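# Three arms lay duct in covered trench, reclose covers

## Task

Put the duct into the trench that has covers, then close both covers again. It counts only if the duct and covers stay in place with no robot holding them at the end. Afterwards release everything and move the arms away.

## Robot and tools

Robots: three identical i2rt Big YAM arms named arm1, arm2 and arm3. Each has six joints, a two-finger gripper and a wrist camera. With joints 1 and 6 at 0 and the hand level and pointing forward, the wrist camera rides on top of the hand and looks toward the fingertips. The hand can reach roughly 1.0 m from the joint 1 axis. A fixed room camera, cam_high, views the scene from above. The arms move independently and do not wait for one another.

Frame: one shared scene frame, origin on the floor, +z up. The hand point is midway between the fingertips; the hand's z axis runs along the fingers and the fingers close along its y axis. Foot poses are never printed. All commands, however, are joint-space, not Cartesian.

Tool execute_actions: argument actions is a list holding exactly one action object, or empty. The action is keyed by robot name (arm1, arm2, arm3); under each goes joints, a dictionary of absolute joint targets by name (not offsets). Only the robots and joints you name get new targets; anything left out keeps its previous target and may still be pushing toward it. Units and ranges: joint1_rad -2.879 to 2.879 (rotates the arm about its base, positive is counter-clockwise seen from above, 0 points where the foot faces); joint2_rad 0 to 3.141 (shoulder; 0 has the upper arm pointing back about level, increasing lifts it up and forward); joint3_rad 0 to 3.019 (elbow; 0 is fully folded, increasing opens it); joint4_rad -1.692 to 1.57 (hand pitch, positive tips the fingers up); joint5_rad -1.57 to 1.57 (hand yaw, positive toward the arm's right); joint6_rad -2.094 to 2.094 (hand roll, positive clockwise viewed from behind the hand); gripper_m 0 to 0.093 metres of fingertip gap. Done-tolerances are ±0.045, ±0.14, ±0.09, ±0.055, ±0.03, ±0.035 rad and ±0.003 m respectively. Example: {"arm1": {"joints": {"gripper_m": 0.05}}, "arm2": {"joints": {"joint1_rad": 0.3}}}. All motions in one action begin together but finish at different times, and joints move at different speeds, so the hand path can bulge. An action lasts at most 15 s. An unknown key or out-of-range number rejects the whole call and nothing moves. The optional cameras list chooses images (arm1_cam_wrist, arm2_cam_wrist, arm3_cam_wrist, cam_high, or all; omitted or null gives all, [] gives none); the pictures line lists image order. An empty actions list just reports state and images.

Tool wait: seconds from 0 to 10; commands nothing and returns the same report as an empty action. Tool zoom_image: camera plus region [x0, y0, x1, y1] in pixels of that camera's latest full image, top-left is (0,0), at most 504 by 504. Tool finished_scene: scene number; ends the scene permanently once the last command has been held, and reports success. Only call it when the duct is in the trench, both covers are shut, and grippers are open and clear.

Reading results: joint_positions gives current joint values. joint_status tells how each commanded motion ended. off_target means the joint stopped short and may still push. contact_stop or time_out means it gave up the old target and holds its rest position; but after time_out a joint can keep a target (possibly clamped to within 0.375, 0.375, 0.113, 0.225, 0.075, 0.3 rad of where it stands for joints 1 to 6) and keep pushing, resuming if the way clears; on_its_own lists such joints, where held at is the target, not the position. To relieve pushing, command the joint to its reported position. "joint command not followed" with a cause line means a self/inter-arm collision check blocked that arm's joint targets (the gripper target still runs); those joints show not_followed and may be retried on later actions until valid targets are sent. Empty-action calls never print that line. A target very near the current position may not move the joint. A joint lifting a load sags over time.

Cautions: the arms do not stop on contact and can push hard. A hard press between two robots ends the run in failure, and a hard hit may too; nothing in the state reports arm-to-arm contact, and the collision check ignores fingers, gripper housings and wrist cameras and may react late. Objects touching robots are fine. Do not knock items out of the work area or onto the floor. Avoid drops, slips, slams and heavy pushing. Loose objects may occasionally be nudged by outside disturbances. Sustained load or pushing heats motors, even while you deliberate; MOTOR HOT appears at 85 °C, and at 100 °C an OVER-TEMPERATURE FAULT makes that arm go limp and fall, with its unfinished keys marked limit_stop_at_motor_heat; resend the targets afterwards. During your thinking the robots keep their last command, so keep replies brisk and robot motions efficient.

Each tool is called after "Emit:" as a command line: name --argument value for each argument, lists and objects as JSON in quotes; but a table of rows of numbers goes row by row, as --pt "numbers of a row", without its own name.

## Session

Emit:
execute_actions --actions '[]'

Scene clock: 0.00 s.
arm1.joint_positions: joint1_rad=+0.031 joint2_rad=+0.559 joint3_rad=+1.384 joint4_rad=-1.366 joint5_rad=-0.025 joint6_rad=-0.447 gripper_m=+0.094
arm1.joint_status: not commanded
arm1.hand: x=-0.7610 y=-0.0643 z=+1.5156 quat_wxyz=(-0.480, +0.197, -0.849, +0.104) (m; scene frame)
arm2.joint_positions: joint1_rad=+0.059 joint2_rad=+0.500 joint3_rad=+1.446 joint4_rad=-1.254 joint5_rad=-0.083 joint6_rad=+0.491 gripper_m=+0.094
arm2.joint_status: not commanded
arm2.hand: x=+0.0126 y=-0.3624 z=+1.3376 quat_wxyz=(-0.263, +0.447, -0.677, -0.523) (m; scene frame)
arm3.joint_positions: joint1_rad=+0.367 joint2_rad=+0.492 joint3_rad=+1.362 joint4_rad=-1.351 joint5_rad=+0.278 joint6_rad=+0.065 gripper_m=+0.094
arm3.joint_status: not commanded
arm3.hand: x=+0.7882 y=-0.1166 z=+1.4652 quat_wxyz=(-0.007, +0.847, +0.052, -0.528) (m; scene frame)
pictures: arm1_cam_wrist, arm2_cam_wrist, arm3_cam_wrist, cam_high
Images, in order (width x height): arm1_cam_wrist 672x504, arm2_cam_wrist 672x504, arm3_cam_wrist 672x504, cam_high 672x504.

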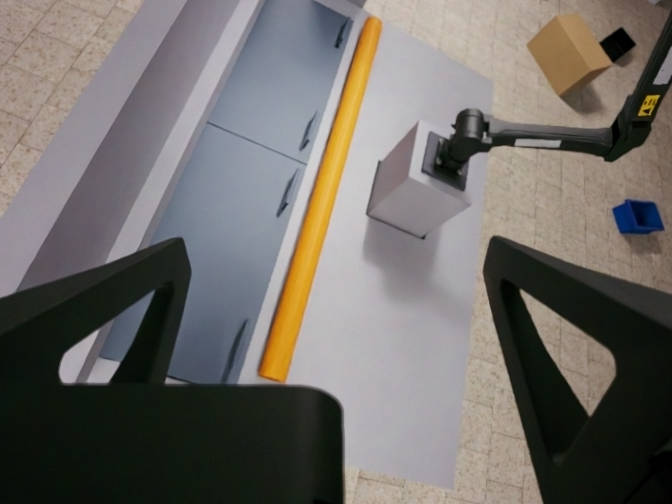

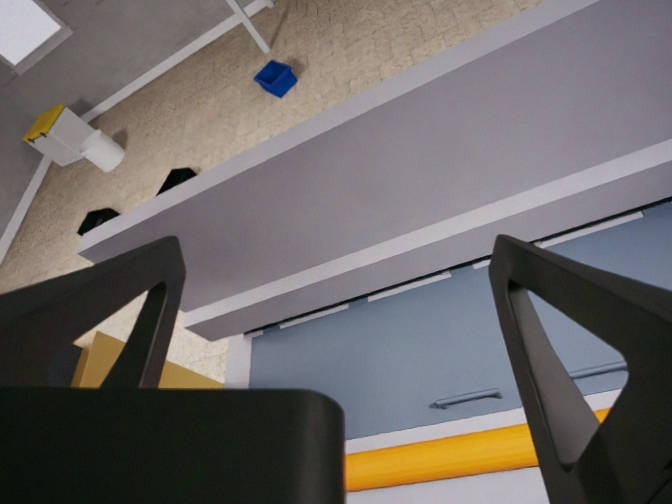

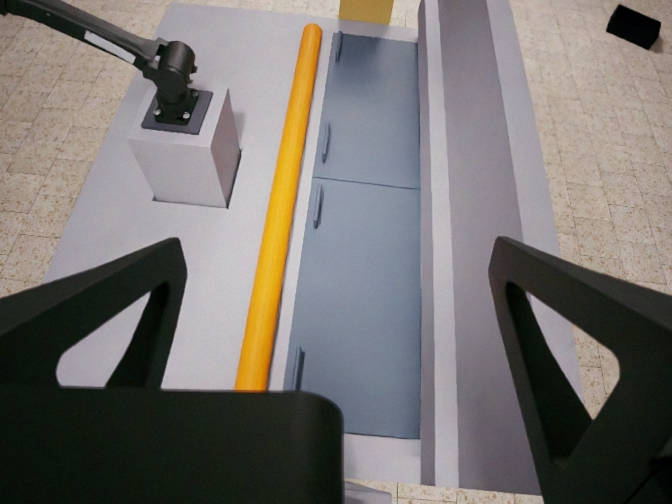

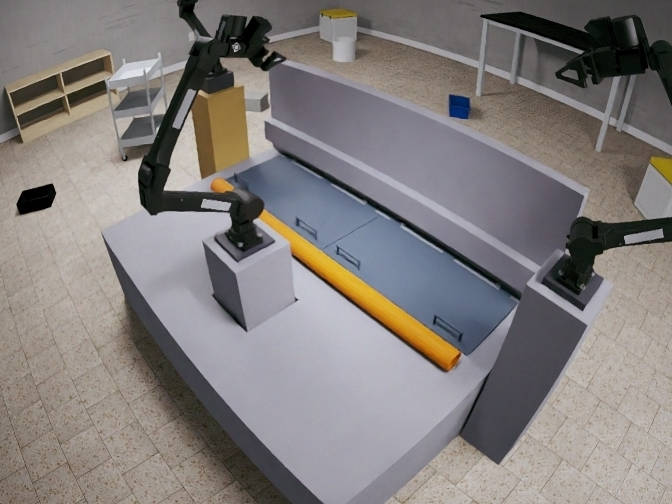

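Emit:
zoom_image --camera "cam_high" --region '[180, 130, 560, 400]'

Emit:
zoom_image --camera "arm3_cam_wrist" --region '[220, 0, 480, 260]'

Emit:
zoom_image --camera "arm2_cam_wrist" --region '[340, 250, 672, 504]'

Region (180, 130, 560, 400) of cam_high's 672x504 image, scaled by 1.326, with more detail than that image has; it fills the top 358 rows of this view, and the rest is white.

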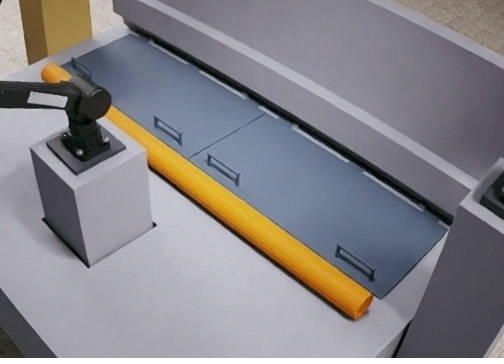

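Region (220, 0, 480, 260) of arm3_cam_wrist's 672x504 image, scaled by 1.938, with more detail than that image has.

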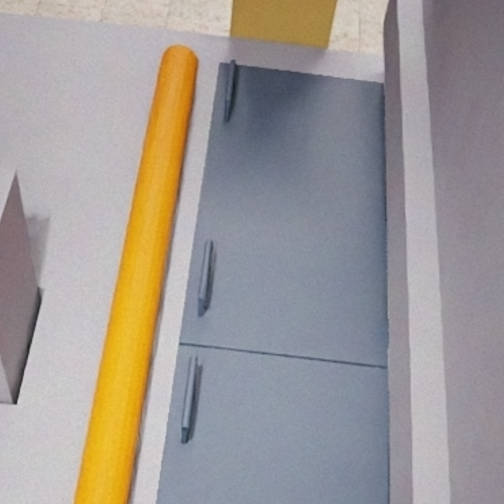

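Region (340, 250, 672, 504) of arm2_cam_wrist's 672x504 image, scaled by 1.518, with more detail than that image has; it fills the top 386 rows of this view, and the rest is white.

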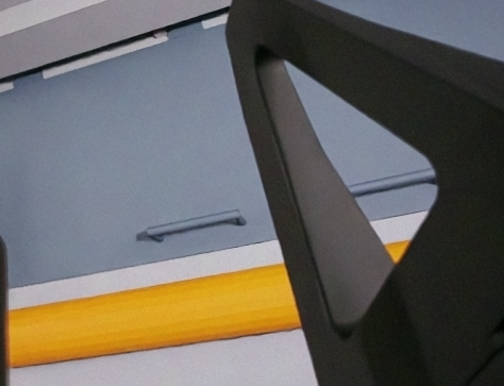

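Emit:
execute_actions --actions '[{"arm1":{"joints":{"joint1_rad":0,"joint4_rad":-0.8,"joint5_rad":0,"joint6_rad":0}},"arm2":{"joints":{"joint1_rad":0,"joint5_rad":0,"joint6_rad":0}},"arm3":{"joints":{"joint1_rad":0,"joint5_rad":0,"joint6_rad":0}}}]' --cameras '[]'

Scene clock: 2.07 s.
arm1.joint_positions: joint1_rad=+0.009 joint2_rad=+0.559 joint3_rad=+1.384 joint4_rad=-0.818 joint5_rad=-0.002 joint6_rad=-0.012 gripper_m=+0.094
arm1.joint_status: all done
arm1.hand: x=-0.7254 y=-0.0731 z=+1.6438 quat_wxyz=(-0.708, -0.004, -0.706, +0.017) (m; scene frame)
arm2.joint_positions: joint1_rad=+0.005 joint2_rad=+0.500 joint3_rad=+1.446 joint4_rad=-1.254 joint5_rad=-0.003 joint6_rad=+0.014 gripper_m=+0.094
arm2.joint_status: all done
arm2.hand: x=+0.0360 y=-0.3614 z=+1.3374 quat_wxyz=(-0.414, +0.563, -0.584, -0.413) (m; scene frame)
arm3.joint_positions: joint1_rad=+0.005 joint2_rad=+0.492 joint3_rad=+1.362 joint4_rad=-1.351 joint5_rad=+0.005 joint6_rad=+0.013 gripper_m=+0.094
arm3.joint_status: all done
arm3.hand: x=+0.7877 y=-0.0966 z=+1.4621 quat_wxyz=(+0.001, +0.854, -0.009, -0.520) (m; scene frame)
pictures: none
No camera images: the call's "cameras" was empty. Leave "cameras" out to get every camera's image.

Emit:
execute_actions --actions '[{"arm1":{"joints":{"joint3_rad":0.9}},"arm2":{"joints":{"joint2_rad":1.1}},"arm3":{"joints":{"joint2_rad":1.1}}}]' --cameras '["all"]'

Scene clock: 3.73 s.
arm1.joint_positions: joint1_rad=+0.009 joint2_rad=+0.563 joint3_rad=+0.896 joint4_rad=-0.805 joint5_rad=-0.002 joint6_rad=-0.011 gripper_m=+0.094
arm1.joint_status: all done
arm1.hand: x=-0.6506 y=-0.0774 z=+1.3751 quat_wxyz=(-0.520, -0.006, -0.854, +0.013) (m; scene frame)
arm2.joint_positions: joint1_rad=+0.005 joint2_rad=+1.099 joint3_rad=+1.443 joint4_rad=-1.254 joint5_rad=-0.003 joint6_rad=+0.014 gripper_m=+0.094
arm2.joint_status: all done
arm2.hand: x=+0.0411 y=-0.1233 z=+1.1604 quat_wxyz=(-0.224, +0.658, -0.683, -0.226) (m; scene frame)
arm3.joint_positions: joint1_rad=+0.005 joint2_rad=+1.111 joint3_rad=+1.362 joint4_rad=-1.351 joint5_rad=+0.005 joint6_rad=+0.013 gripper_m=+0.094
arm3.joint_status: all done
arm3.hand: x=+0.5755 y=-0.0962 z=+1.2914 quat_wxyz=(+0.000, +0.972, -0.009, -0.235) (m; scene frame)
pictures: arm1_cam_wrist, arm2_cam_wrist, arm3_cam_wrist, cam_high
Images, in order (width x height): arm1_cam_wrist 672x504, arm2_cam_wrist 672x504, arm3_cam_wrist 672x504, cam_high 672x504.

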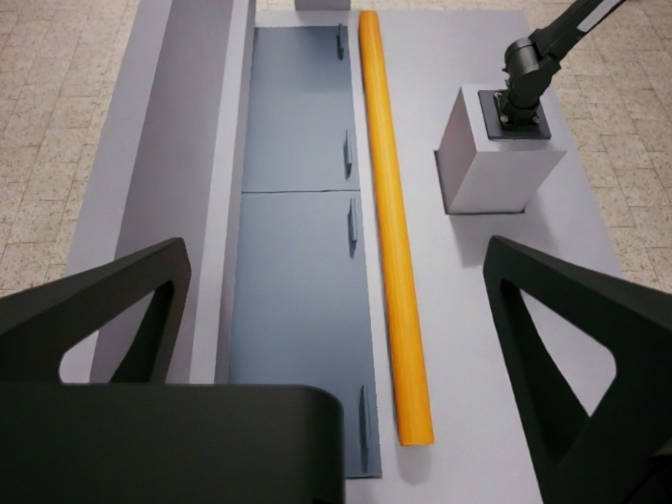

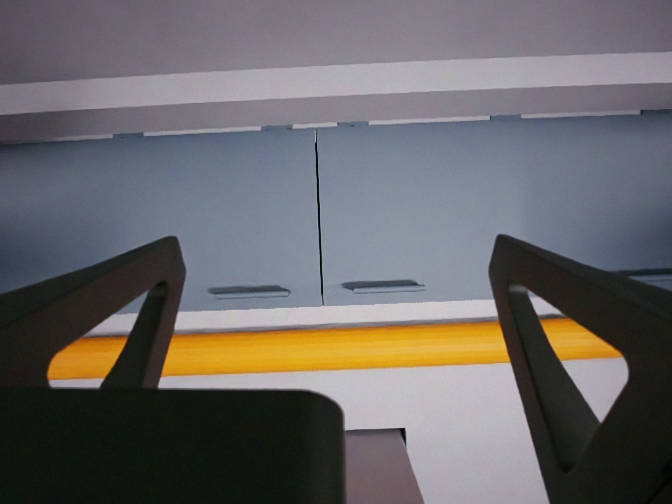

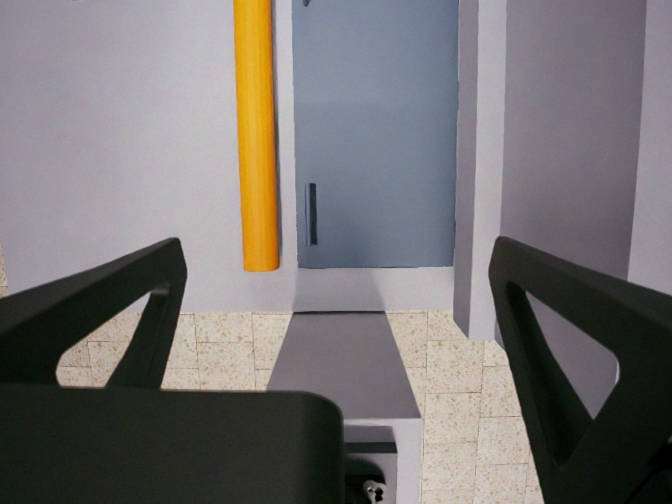

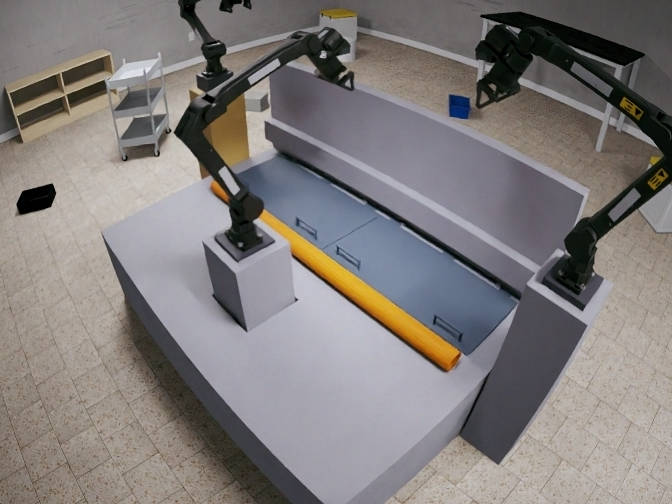

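Emit:
zoom_image --camera "arm3_cam_wrist" --region '[200, 150, 550, 500]'

Emit:
zoom_image --camera "arm1_cam_wrist" --region '[200, 0, 620, 300]'

Region (200, 150, 550, 500) of arm3_cam_wrist's 672x504 image, scaled by 1.440, with more detail than that image has.

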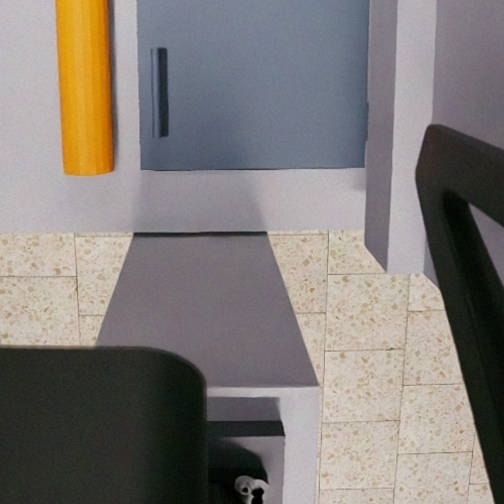

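Region (200, 0, 620, 300) of arm1_cam_wrist's 672x504 image, scaled by 1.200, with more detail than that image has; it fills the top 360 rows of this view, and the rest is white.

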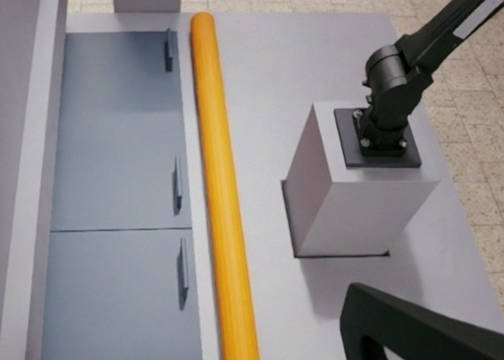

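Emit:
execute_actions --actions '[{"arm1":{"joints":{"joint1_rad":-0.209,"joint2_rad":2.347,"joint3_rad":1.123,"joint4_rad":-0.347,"joint5_rad":0,"joint6_rad":-0.248}},"arm2":{"joints":{"joint1_rad":0.157,"joint2_rad":1.31,"joint3_rad":0.496,"joint4_rad":-0.757,"joint5_rad":0,"joint6_rad":-1.44}},"arm3":{"joints":{"joint1_rad":0.19,"joint2_rad":2.188,"joint3_rad":1.055,"joint4_rad":-0.438,"joint5_rad":0,"joint6_rad":0.18}}}]'

Scene clock: 8.20 s.
arm1.joint_positions: joint1_rad=-0.207 joint2_rad=+2.335 joint3_rad=+1.121 joint4_rad=-0.352 joint5_rad=-0.001 joint6_rad=-0.237 gripper_m=+0.094
arm1.joint_status: all done
arm1.hand: x=-0.5176 y=-0.1869 z=+0.7255 quat_wxyz=(-0.001, -0.006, -1.000, +0.004) (m; scene frame)
arm2.joint_positions: joint1_rad=+0.165 joint2_rad=+1.320 joint3_rad=+0.489 joint4_rad=-0.772 joint5_rad=-0.001 joint6_rad=-1.426 gripper_m=+0.094
arm2.joint_status: all done
arm2.hand: x=-0.0026 y=-0.3093 z=+0.7159 quat_wxyz=(+0.023, +1.000, -0.004, +0.001) (m; scene frame)
arm3.joint_positions: joint1_rad=+0.196 joint2_rad=+2.175 joint3_rad=+1.058 joint4_rad=-0.449 joint5_rad=+0.002 joint6_rad=+0.167 gripper_m=+0.094
arm3.joint_status: all done
arm3.hand: x=+0.5154 y=-0.1856 z=+0.7307 quat_wxyz=(+0.001, +1.000, +0.010, -0.005) (m; scene frame)
pictures: arm1_cam_wrist, arm2_cam_wrist, arm3_cam_wrist, cam_high
Images, in order (width x height): arm1_cam_wrist 672x504, arm2_cam_wrist 672x504, arm3_cam_wrist 672x504, cam_high 672x504.

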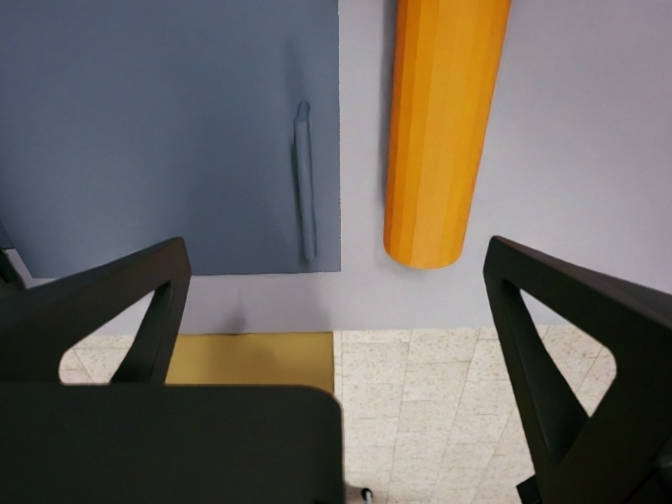

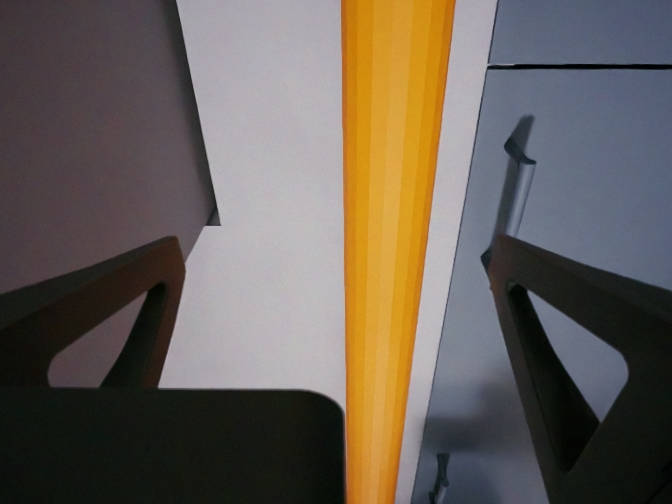

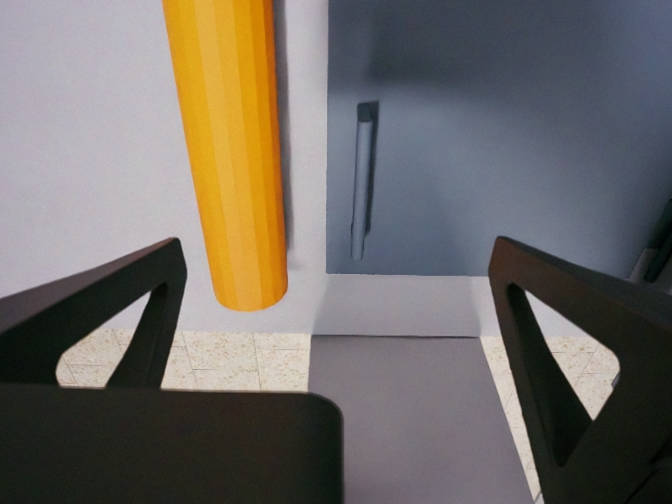

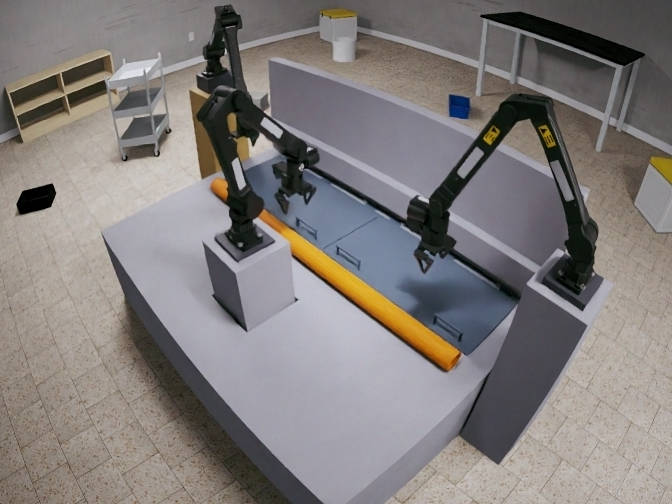

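Emit:
zoom_image --camera "arm3_cam_wrist" --region '[160, 80, 420, 340]'

Emit:
zoom_image --camera "arm1_cam_wrist" --region '[240, 80, 500, 340]'

Region (160, 80, 420, 340) of arm3_cam_wrist's 672x504 image, scaled by 1.938, with more detail than that image has.

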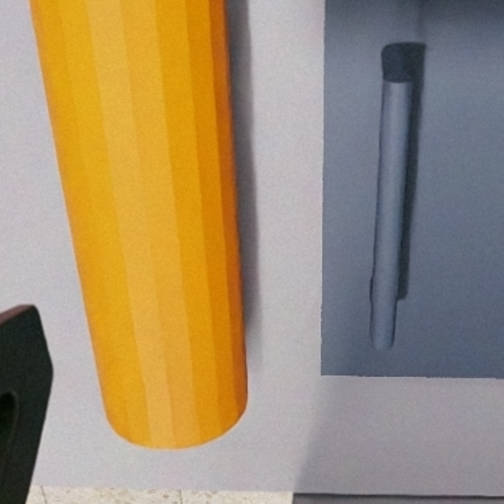

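Region (240, 80, 500, 340) of arm1_cam_wrist's 672x504 image, scaled by 1.938, with more detail than that image has.

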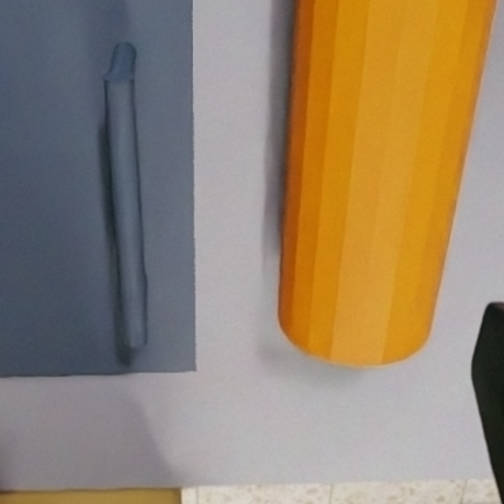

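Emit:
zoom_image --camera "arm2_cam_wrist" --region '[100, 100, 400, 400]'

Emit:
zoom_image --camera "arm2_cam_wrist" --region '[330, 0, 630, 300]'

Region (100, 100, 400, 400) of arm2_cam_wrist's 672x504 image, scaled by 1.680, with more detail than that image has.

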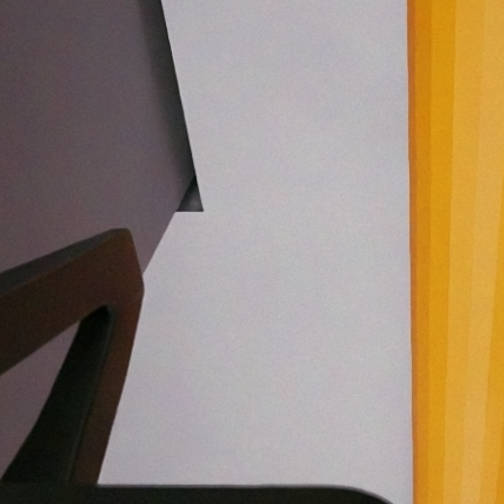

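Region (330, 0, 630, 300) of arm2_cam_wrist's 672x504 image, scaled by 1.680, with more detail than that image has.

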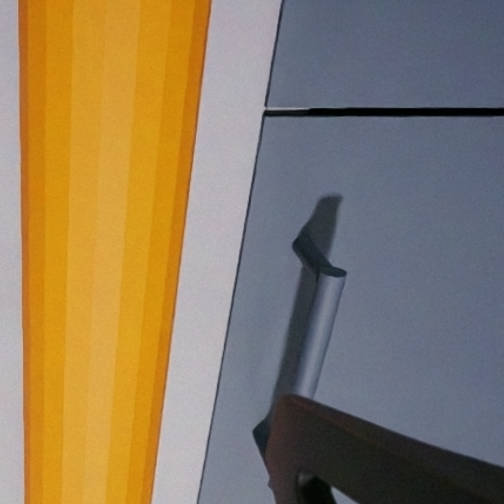

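Emit:
execute_actions --actions '[{"arm1":{"joints":{"joint1_rad":-0.208,"joint2_rad":2.635,"joint3_rad":1.025,"joint4_rad":0.039,"joint6_rad":-0.248}},"arm2":{"joints":{"joint1_rad":0.047,"joint2_rad":1.714,"joint3_rad":0.49,"joint4_rad":-0.333,"joint6_rad":-1.55}},"arm3":{"joints":{"joint1_rad":0.185,"joint2_rad":2.475,"joint3_rad":0.927,"joint4_rad":-0.023,"joint6_rad":0.19}}}]'

Scene clock: 12.77 s.
arm1.joint_positions: joint1_rad=-0.207 joint2_rad=+2.650 joint3_rad=+1.023 joint4_rad=+0.030 joint5_rad=-0.001 joint6_rad=-0.237 gripper_m=+0.094
arm1.joint_status: all done
arm1.hand: x=-0.6230 y=-0.1613 z=+0.5946 quat_wxyz=(+0.015, -0.005, -1.000, +0.000) (m; scene frame)
arm2.joint_positions: joint1_rad=+0.048 joint2_rad=+1.711 joint3_rad=+0.489 joint4_rad=-0.348 joint5_rad=-0.001 joint6_rad=-1.536 gripper_m=+0.094
arm2.joint_status: all done
arm2.hand: x=+0.0249 y=-0.2790 z=+0.6203 quat_wxyz=(+0.007, +1.000, -0.008, -0.002) (m; scene frame)
arm3.joint_positions: joint1_rad=+0.194 joint2_rad=+2.486 joint3_rad=+0.925 joint4_rad=-0.033 joint5_rad=+0.002 joint6_rad=+0.178 gripper_m=+0.094
arm3.joint_status: all done
arm3.hand: x=+0.6135 y=-0.1663 z=+0.5958 quat_wxyz=(-0.002, +1.000, +0.004, +0.009) (m; scene frame)
pictures: arm1_cam_wrist, arm2_cam_wrist, arm3_cam_wrist, cam_high
Images, in order (width x height): arm1_cam_wrist 672x504, arm2_cam_wrist 672x504, arm3_cam_wrist 672x504, cam_high 672x504.

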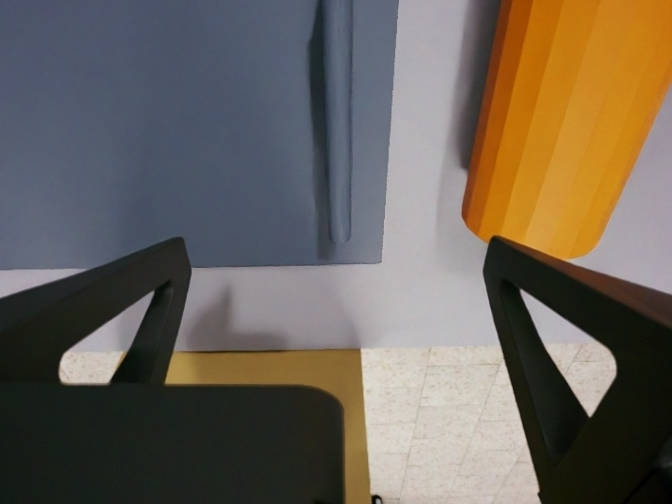

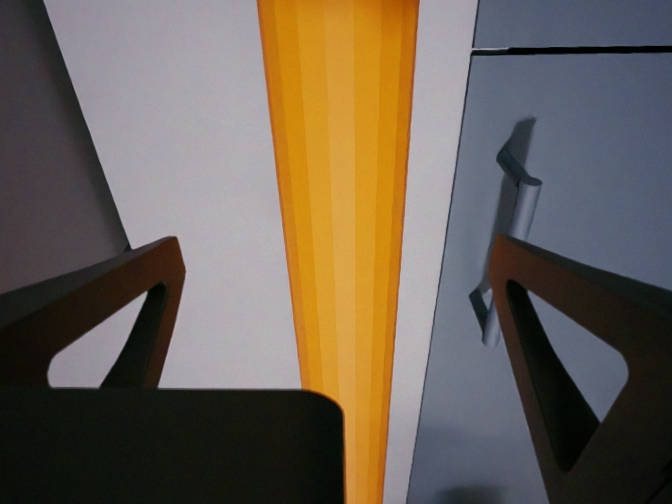

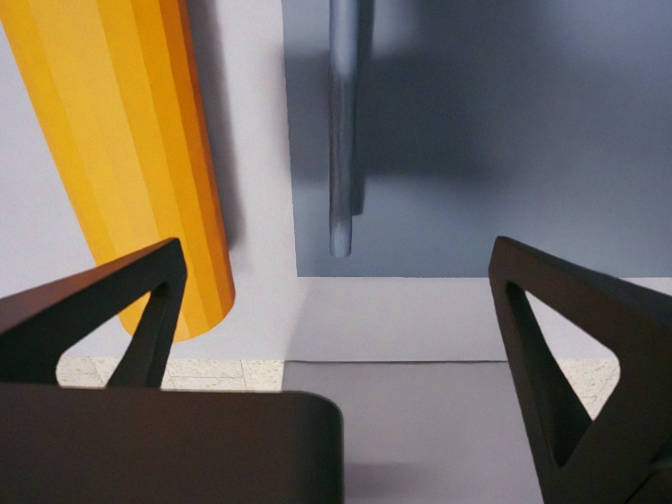

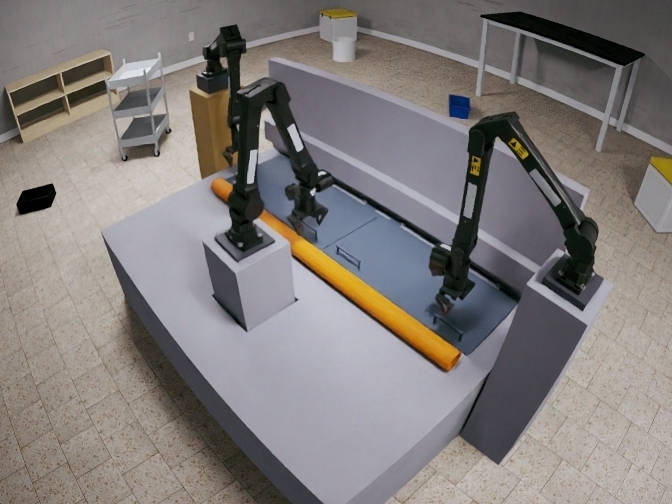

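Emit:
execute_actions --actions '[{"arm1":{"joints":{"joint2_rad":2.773,"joint3_rad":1.128,"joint4_rad":0.074,"gripper_m":0.045}},"arm2":{"joints":{"joint2_rad":1.957,"joint3_rad":0.504,"joint4_rad":-0.103}},"arm3":{"joints":{"joint1_rad":0.18,"joint2_rad":2.618,"joint3_rad":1.008,"joint4_rad":0.039,"gripper_m":0.045}}}]' --cameras '[]'

Emit:
execute_actions --actions '[{"arm1":{"joints":{"joint2_rad":2.893,"joint3_rad":1.232,"joint4_rad":0.09}},"arm2":{"joints":{"joint2_rad":2.08,"joint3_rad":0.528,"joint4_rad":-0.005}},"arm3":{"joints":{"joint2_rad":2.743,"joint3_rad":1.099,"joint4_rad":0.074}}}]'

Scene clock: 14.73 s.
arm1.joint_positions: joint1_rad=-0.207 joint2_rad=+2.754 joint3_rad=+1.127 joint4_rad=+0.072 joint5_rad=-0.001 joint6_rad=-0.238 gripper_m=+0.045
arm1.joint_status: all done
arm1.hand: x=-0.6033 y=-0.1666 z=+0.5558 quat_wxyz=(-0.005, -0.005, -1.000, +0.005) (m; scene frame)
arm2.joint_positions: joint1_rad=+0.048 joint2_rad=+1.957 joint3_rad=+0.495 joint4_rad=-0.118 joint5_rad=-0.001 joint6_rad=-1.537 gripper_m=+0.094
arm2.joint_status: all done
arm2.hand: x=+0.0249 y=-0.2863 z=+0.5593 quat_wxyz=(+0.012, +1.000, -0.008, -0.002) (m; scene frame)
arm3.joint_positions: joint1_rad=+0.188 joint2_rad=+2.603 joint3_rad=+1.008 joint4_rad=+0.035 joint5_rad=+0.002 joint6_rad=+0.178 gripper_m=+0.045
arm3.joint_status: all done
arm3.hand: x=+0.5992 y=-0.1667 z=+0.5545 quat_wxyz=(+0.001, +1.000, +0.000, -0.007) (m; scene frame)
pictures: none
No camera images: the call's "cameras" was empty. Leave "cameras" out to get every camera's image.

Scene clock: 15.70 s.
arm1.joint_positions: joint1_rad=-0.207 joint2_rad=+2.875 joint3_rad=+1.232 joint4_rad=+0.085 joint5_rad=-0.001 joint6_rad=-0.238 gripper_m=+0.045
arm1.joint_status: all done
arm1.hand: x=-0.6037 y=-0.1669 z=+0.5102 quat_wxyz=(-0.004, -0.005, -1.000, +0.005) (m; scene frame)
arm2.joint_positions: joint1_rad=+0.048 joint2_rad=+2.076 joint3_rad=+0.528 joint4_rad=-0.020 joint5_rad=-0.001 joint6_rad=-1.537 gripper_m=+0.094
arm2.joint_status: all done
arm2.hand: x=+0.0246 y=-0.2790 z=+0.5304 quat_wxyz=(+0.006, +1.000, -0.008, -0.002) (m; scene frame)
arm3.joint_positions: joint1_rad=+0.188 joint2_rad=+2.728 joint3_rad=+1.100 joint4_rad=+0.068 joint5_rad=+0.002 joint6_rad=+0.178 gripper_m=+0.045
arm3.joint_status: all done
arm3.hand: x=+0.5978 y=-0.1670 z=+0.5091 quat_wxyz=(+0.001, +1.000, +0.000, -0.007) (m; scene frame)
pictures: arm1_cam_wrist, arm2_cam_wrist, arm3_cam_wrist, cam_high
Images, in order (width x height): arm1_cam_wrist 672x504, arm2_cam_wrist 672x504, arm3_cam_wrist 672x504, cam_high 672x504.

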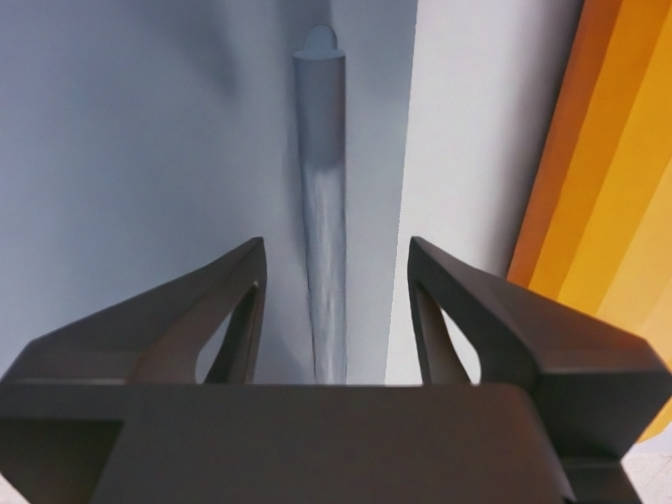

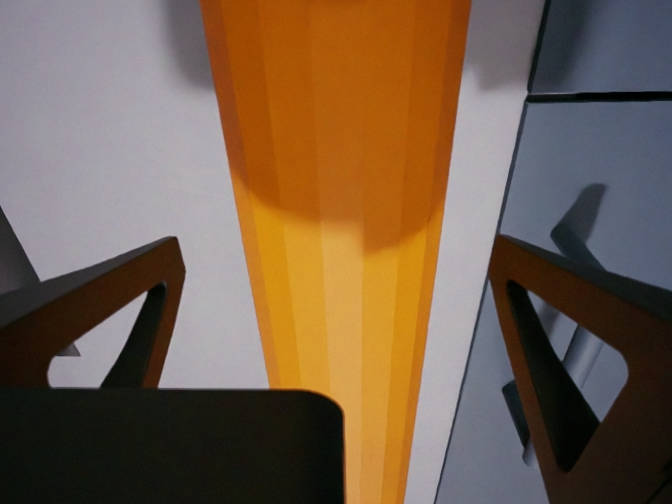

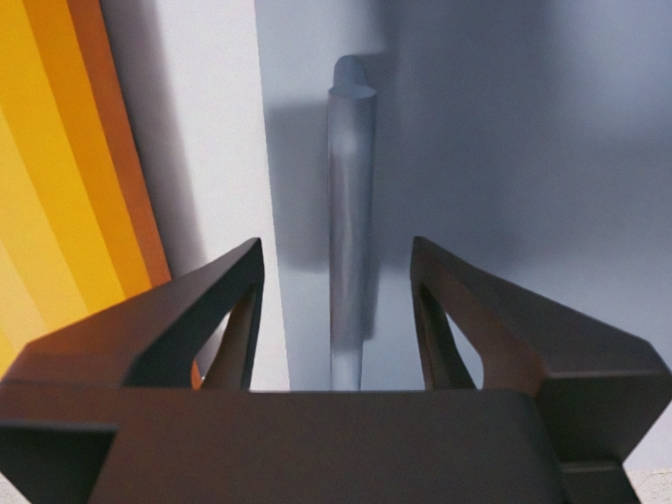

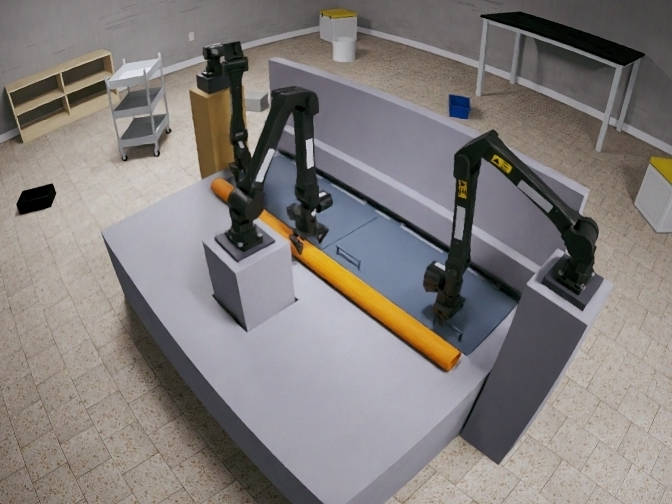

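Emit:
execute_actions --actions '[{"arm1":{"joints":{"joint2_rad":2.93,"joint3_rad":1.262,"joint4_rad":0.095,"gripper_m":0.025}},"arm2":{"joints":{"joint2_rad":2.225,"joint3_rad":0.568,"joint4_rad":0.105}},"arm3":{"joints":{"joint2_rad":2.78,"joint3_rad":1.127,"joint4_rad":0.08,"gripper_m":0.025}}}]' --cameras '[]'

Emit:
execute_actions --actions '[{"arm1":{"joints":{"gripper_m":0.0}},"arm2":{"joints":{"gripper_m":0.04}},"arm3":{"joints":{"gripper_m":0.0}}}]'

Scene clock: 16.80 s.
arm1.joint_positions: joint1_rad=-0.207 joint2_rad=+2.899 joint3_rad=+1.260 joint4_rad=+0.087 joint5_rad=-0.001 joint6_rad=-0.238 gripper_m=+0.025
arm1.joint_status: all done
arm1.hand: x=-0.5998 y=-0.1679 z=+0.5009 quat_wxyz=(-0.007, -0.005, -1.000, +0.005) (m; scene frame)
arm2.joint_positions: joint1_rad=+0.048 joint2_rad=+2.224 joint3_rad=+0.564 joint4_rad=+0.090 joint5_rad=-0.001 joint6_rad=-1.537 gripper_m=+0.094
arm2.joint_status: all done
arm2.hand: x=+0.0245 y=-0.2815 z=+0.4927 quat_wxyz=(+0.007, +1.000, -0.007, -0.002) (m; scene frame)
arm3.joint_positions: joint1_rad=+0.188 joint2_rad=+2.753 joint3_rad=+1.122 joint4_rad=+0.070 joint5_rad=+0.002 joint6_rad=+0.178 gripper_m=+0.025
arm3.joint_status: all done
arm3.hand: x=+0.5964 y=-0.1673 z=+0.4999 quat_wxyz=(+0.001, +1.000, +0.000, -0.007) (m; scene frame)
pictures: none
No camera images: the call's "cameras" was empty. Leave "cameras" out to get every camera's image.

Scene clock: 17.40 s.
arm1.joint_positions: joint1_rad=-0.202 joint2_rad=+2.901 joint3_rad=+1.260 joint4_rad=+0.087 joint5_rad=-0.011 joint6_rad=-0.241 gripper_m=+0.011
arm1.joint_status: gripper_m off_target (ended at +0.011, target +0.000)
arm1.hand: x=-0.5998 y=-0.1641 z=+0.5003 quat_wxyz=(-0.007, -0.001, -1.000, +0.000) (m; scene frame)
arm2.joint_positions: joint1_rad=+0.048 joint2_rad=+2.224 joint3_rad=+0.567 joint4_rad=+0.096 joint5_rad=+0.000 joint6_rad=-1.540 gripper_m=+0.074
arm2.joint_status: gripper_m off_target (ended at +0.074, target +0.040)
arm2.hand: x=+0.0245 y=-0.2777 z=+0.4927 quat_wxyz=(+0.002, +1.000, -0.006, -0.002) (m; scene frame)
arm3.joint_positions: joint1_rad=+0.180 joint2_rad=+2.754 joint3_rad=+1.122 joint4_rad=+0.070 joint5_rad=+0.007 joint6_rad=+0.178 gripper_m=+0.010
arm3.joint_status: gripper_m off_target (ended at +0.010, target +0.000)
arm3.hand: x=+0.5961 y=-0.1637 z=+0.4996 quat_wxyz=(-0.001, +1.000, -0.004, -0.008) (m; scene frame)
pictures: arm1_cam_wrist, arm2_cam_wrist, arm3_cam_wrist, cam_high
Images, in order (width x height): arm1_cam_wrist 672x504, arm2_cam_wrist 672x504, arm3_cam_wrist 672x504, cam_high 672x504.

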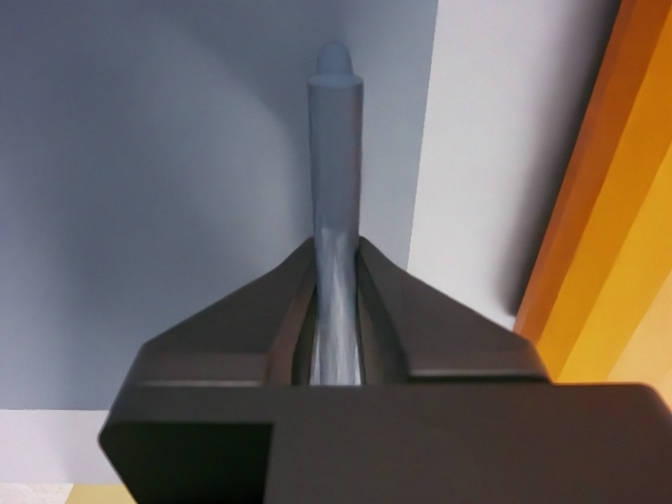

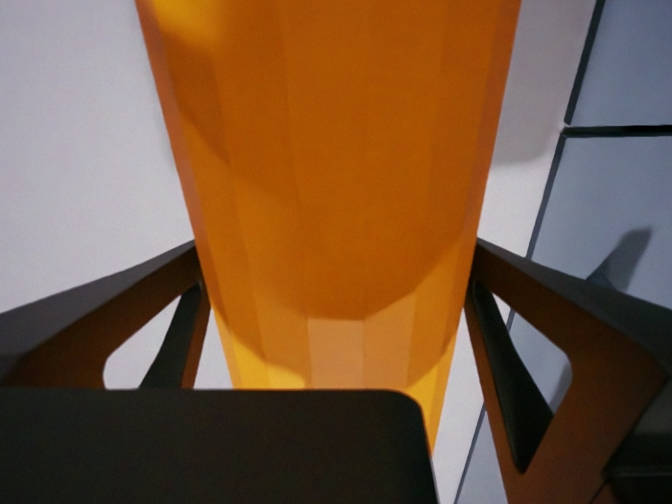

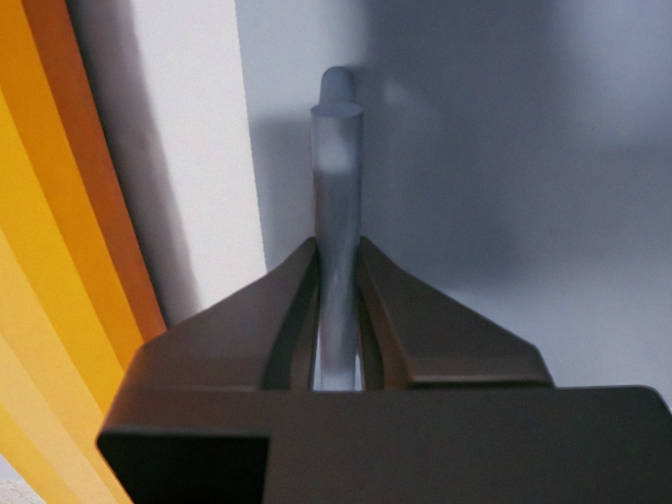

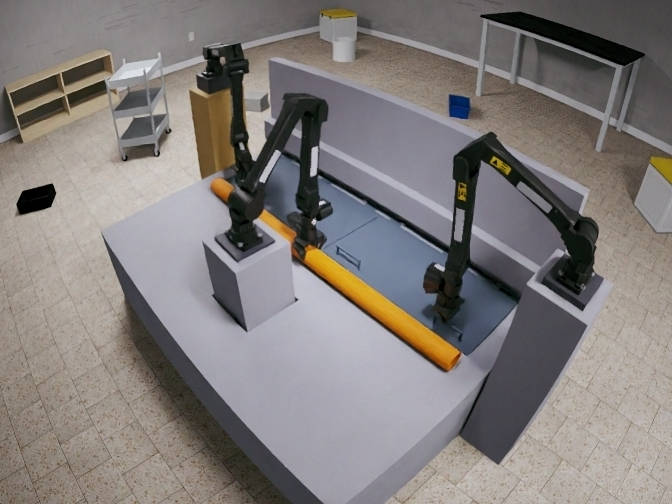

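Emit:
execute_actions --actions '[{"arm1":{"joints":{"joint1_rad":-0.132,"joint2_rad":2.682,"joint3_rad":1.075,"joint4_rad":0.036,"joint6_rad":-0.172}},"arm2":{"joints":{"gripper_m":0.086}},"arm3":{"joints":{"joint1_rad":0.11,"joint2_rad":2.524,"joint3_rad":0.968,"joint4_rad":-0.015,"joint6_rad":0.11}}}]'

Scene clock: 18.83 s.
arm1.joint_positions: joint1_rad=-0.154 joint2_rad=+2.747 joint3_rad=+1.119 joint4_rad=+0.068 joint5_rad=+0.018 joint6_rad=-0.193 gripper_m=+0.011
arm1.joint_status: all done
arm1.hand: x=-0.6014 y=-0.1497 z=+0.5586 quat_wxyz=(-0.001, -0.001, -1.000, +0.013) (m; scene frame)
arm2.joint_positions: joint1_rad=+0.048 joint2_rad=+2.224 joint3_rad=+0.567 joint4_rad=+0.096 joint5_rad=+0.000 joint6_rad=-1.540 gripper_m=+0.086
arm2.joint_status: all done
arm2.hand: x=+0.0245 y=-0.2777 z=+0.4927 quat_wxyz=(+0.002, +1.000, -0.006, -0.002) (m; scene frame)
arm3.joint_positions: joint1_rad=+0.129 joint2_rad=+2.590 joint3_rad=+1.006 joint4_rad=+0.015 joint5_rad=-0.024 joint6_rad=+0.123 gripper_m=+0.010
arm3.joint_status: all done
arm3.hand: x=+0.5962 y=-0.1495 z=+0.5592 quat_wxyz=(+0.013, +1.000, -0.001, -0.002) (m; scene frame)
pictures: arm1_cam_wrist, arm2_cam_wrist, arm3_cam_wrist, cam_high
Images, in order (width x height): arm1_cam_wrist 672x504, arm2_cam_wrist 672x504, arm3_cam_wrist 672x504, cam_high 672x504.

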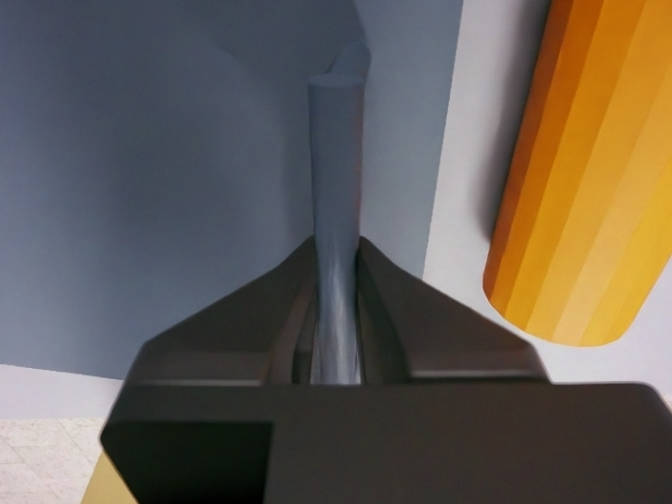

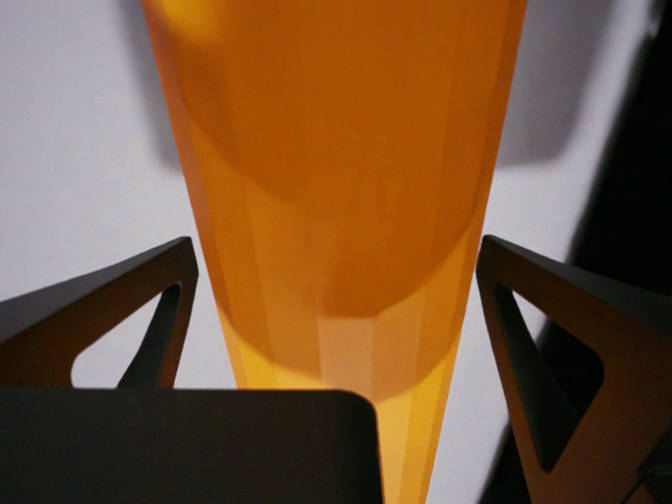

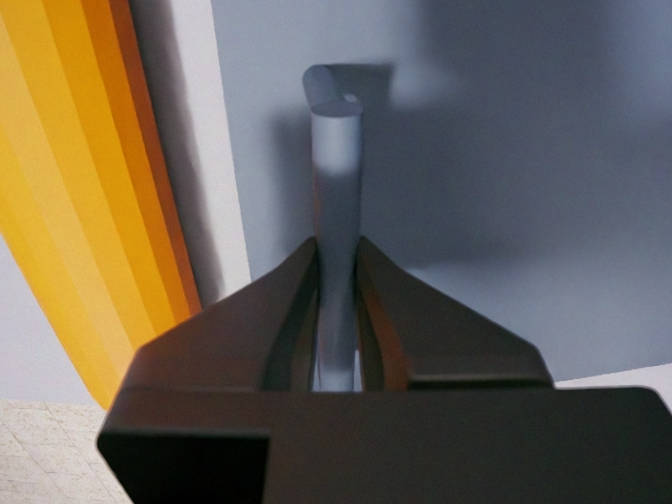

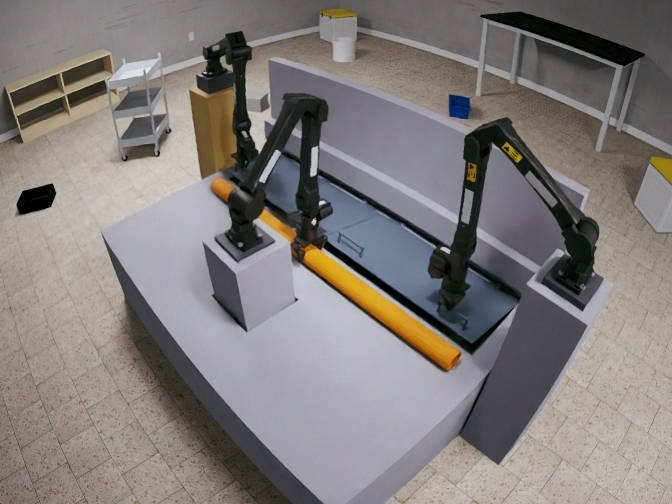

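Emit:
execute_actions --actions '[{"arm1":{"joints":{"joint1_rad":0.0,"joint2_rad":2.472,"joint3_rad":0.931,"joint4_rad":-0.03,"joint6_rad":-0.04}},"arm2":{"joints":{"joint2_rad":2.29,"joint3_rad":0.594,"joint4_rad":0.155}},"arm3":{"joints":{"joint1_rad":-0.022,"joint2_rad":2.305,"joint3_rad":0.857,"joint4_rad":-0.122,"joint6_rad":-0.02}}}]' --cameras '["cam_high","arm3_cam_wrist"]'

Scene clock: 20.10 s.
arm1.joint_positions: joint1_rad=-0.042 joint2_rad=+2.519 joint3_rad=+0.953 joint4_rad=-0.006 joint5_rad=+0.043 joint6_rad=-0.073 gripper_m=+0.011
arm1.joint_status: all done
arm1.hand: x=-0.6027 y=-0.1110 z=+0.6405 quat_wxyz=(+0.004, -0.005, -1.000, +0.025) (m; scene frame)
arm2.joint_positions: joint1_rad=+0.048 joint2_rad=+2.281 joint3_rad=+0.590 joint4_rad=+0.140 joint5_rad=+0.000 joint6_rad=-1.540 gripper_m=+0.086
arm2.joint_status: all done
arm2.hand: x=+0.0244 y=-0.2744 z=+0.4774 quat_wxyz=(-0.003, +1.000, -0.006, -0.002) (m; scene frame)
arm3.joint_positions: joint1_rad=+0.016 joint2_rad=+2.352 joint3_rad=+0.876 joint4_rad=-0.096 joint5_rad=-0.049 joint6_rad=+0.002 gripper_m=+0.010
arm3.joint_status: all done
arm3.hand: x=+0.5964 y=-0.1111 z=+0.6415 quat_wxyz=(+0.026, +1.000, +0.002, -0.002) (m; scene frame)
pictures: arm3_cam_wrist, cam_high
Images, in order (width x height): arm3_cam_wrist 672x504, cam_high 672x504.

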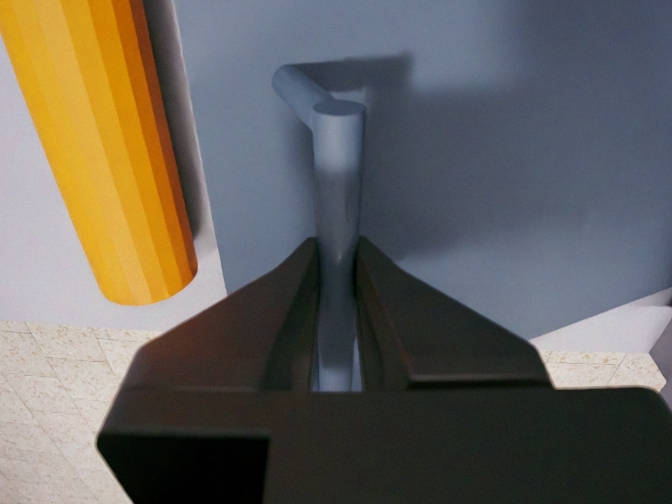

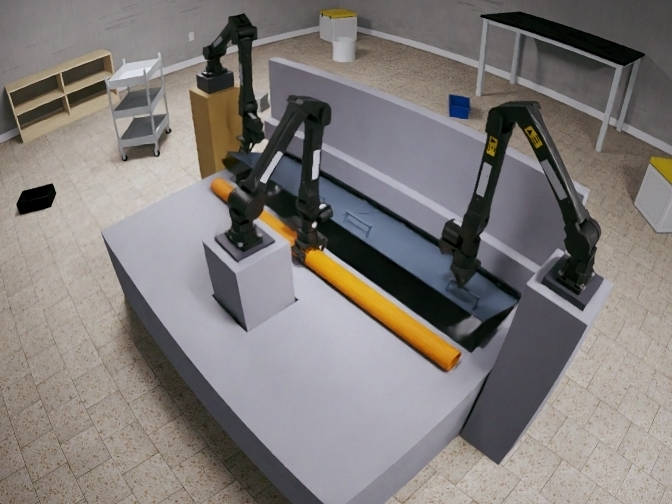

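Emit:
execute_actions --actions '[{"arm1":{"joints":{"joint1_rad":0.205,"joint2_rad":2.233,"joint3_rad":0.841,"joint4_rad":-0.179,"joint6_rad":0.15}},"arm2":{"joints":{"gripper_m":0.04}},"arm3":{"joints":{"joint1_rad":-0.224,"joint2_rad":2.068,"joint3_rad":0.812,"joint4_rad":-0.315,"joint6_rad":-0.2}}}]' --cameras '["cam_high","arm3_cam_wrist"]'

Scene clock: 21.40 s.
arm1.joint_positions: joint1_rad=+0.163 joint2_rad=+2.262 joint3_rad=+0.842 joint4_rad=-0.168 joint5_rad=+0.049 joint6_rad=+0.126 gripper_m=+0.011
arm1.joint_status: all done
arm1.hand: x=-0.6043 y=-0.0355 z=+0.7271 quat_wxyz=(+0.008, -0.002, -1.000, +0.029) (m; scene frame)
arm2.joint_positions: joint1_rad=+0.048 joint2_rad=+2.282 joint3_rad=+0.587 joint4_rad=+0.141 joint5_rad=+0.000 joint6_rad=-1.544 gripper_m=+0.074
arm2.joint_status: gripper_m off_target (ended at +0.074, target +0.040)
arm2.hand: x=+0.0245 y=-0.2765 z=+0.4772 quat_wxyz=(-0.001, +1.000, -0.004, -0.002) (m; scene frame)
arm3.joint_positions: joint1_rad=-0.184 joint2_rad=+2.097 joint3_rad=+0.817 joint4_rad=-0.301 joint5_rad=-0.053 joint6_rad=-0.185 gripper_m=+0.010
arm3.joint_status: all done
arm3.hand: x=+0.5968 y=-0.0365 z=+0.7279 quat_wxyz=(+0.028, +1.000, -0.004, -0.002) (m; scene frame)
pictures: arm3_cam_wrist, cam_high
Images, in order (width x height): arm3_cam_wrist 672x504, cam_high 672x504.

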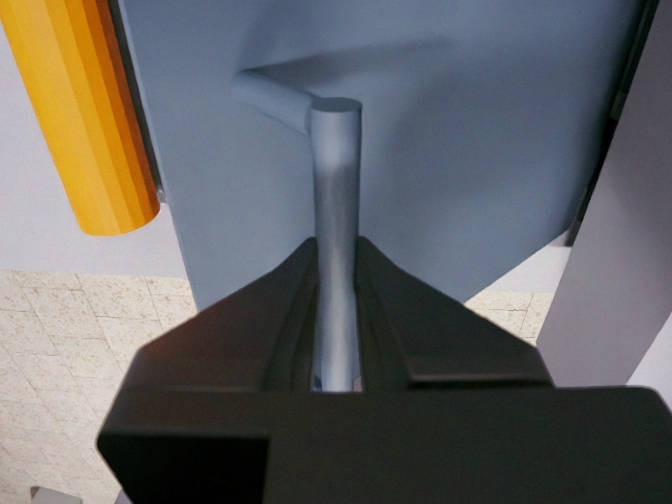

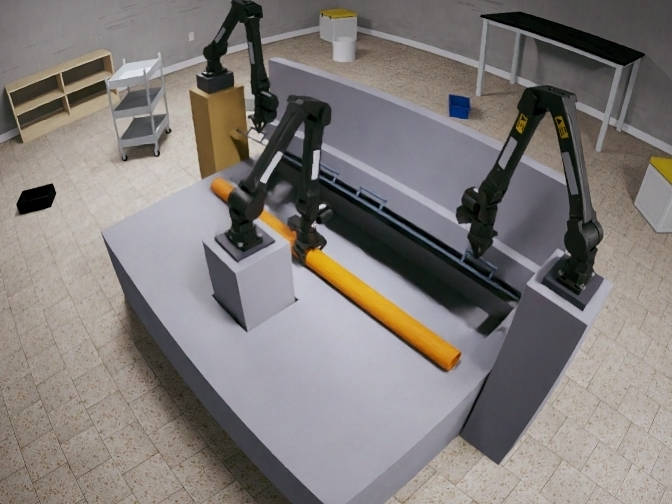

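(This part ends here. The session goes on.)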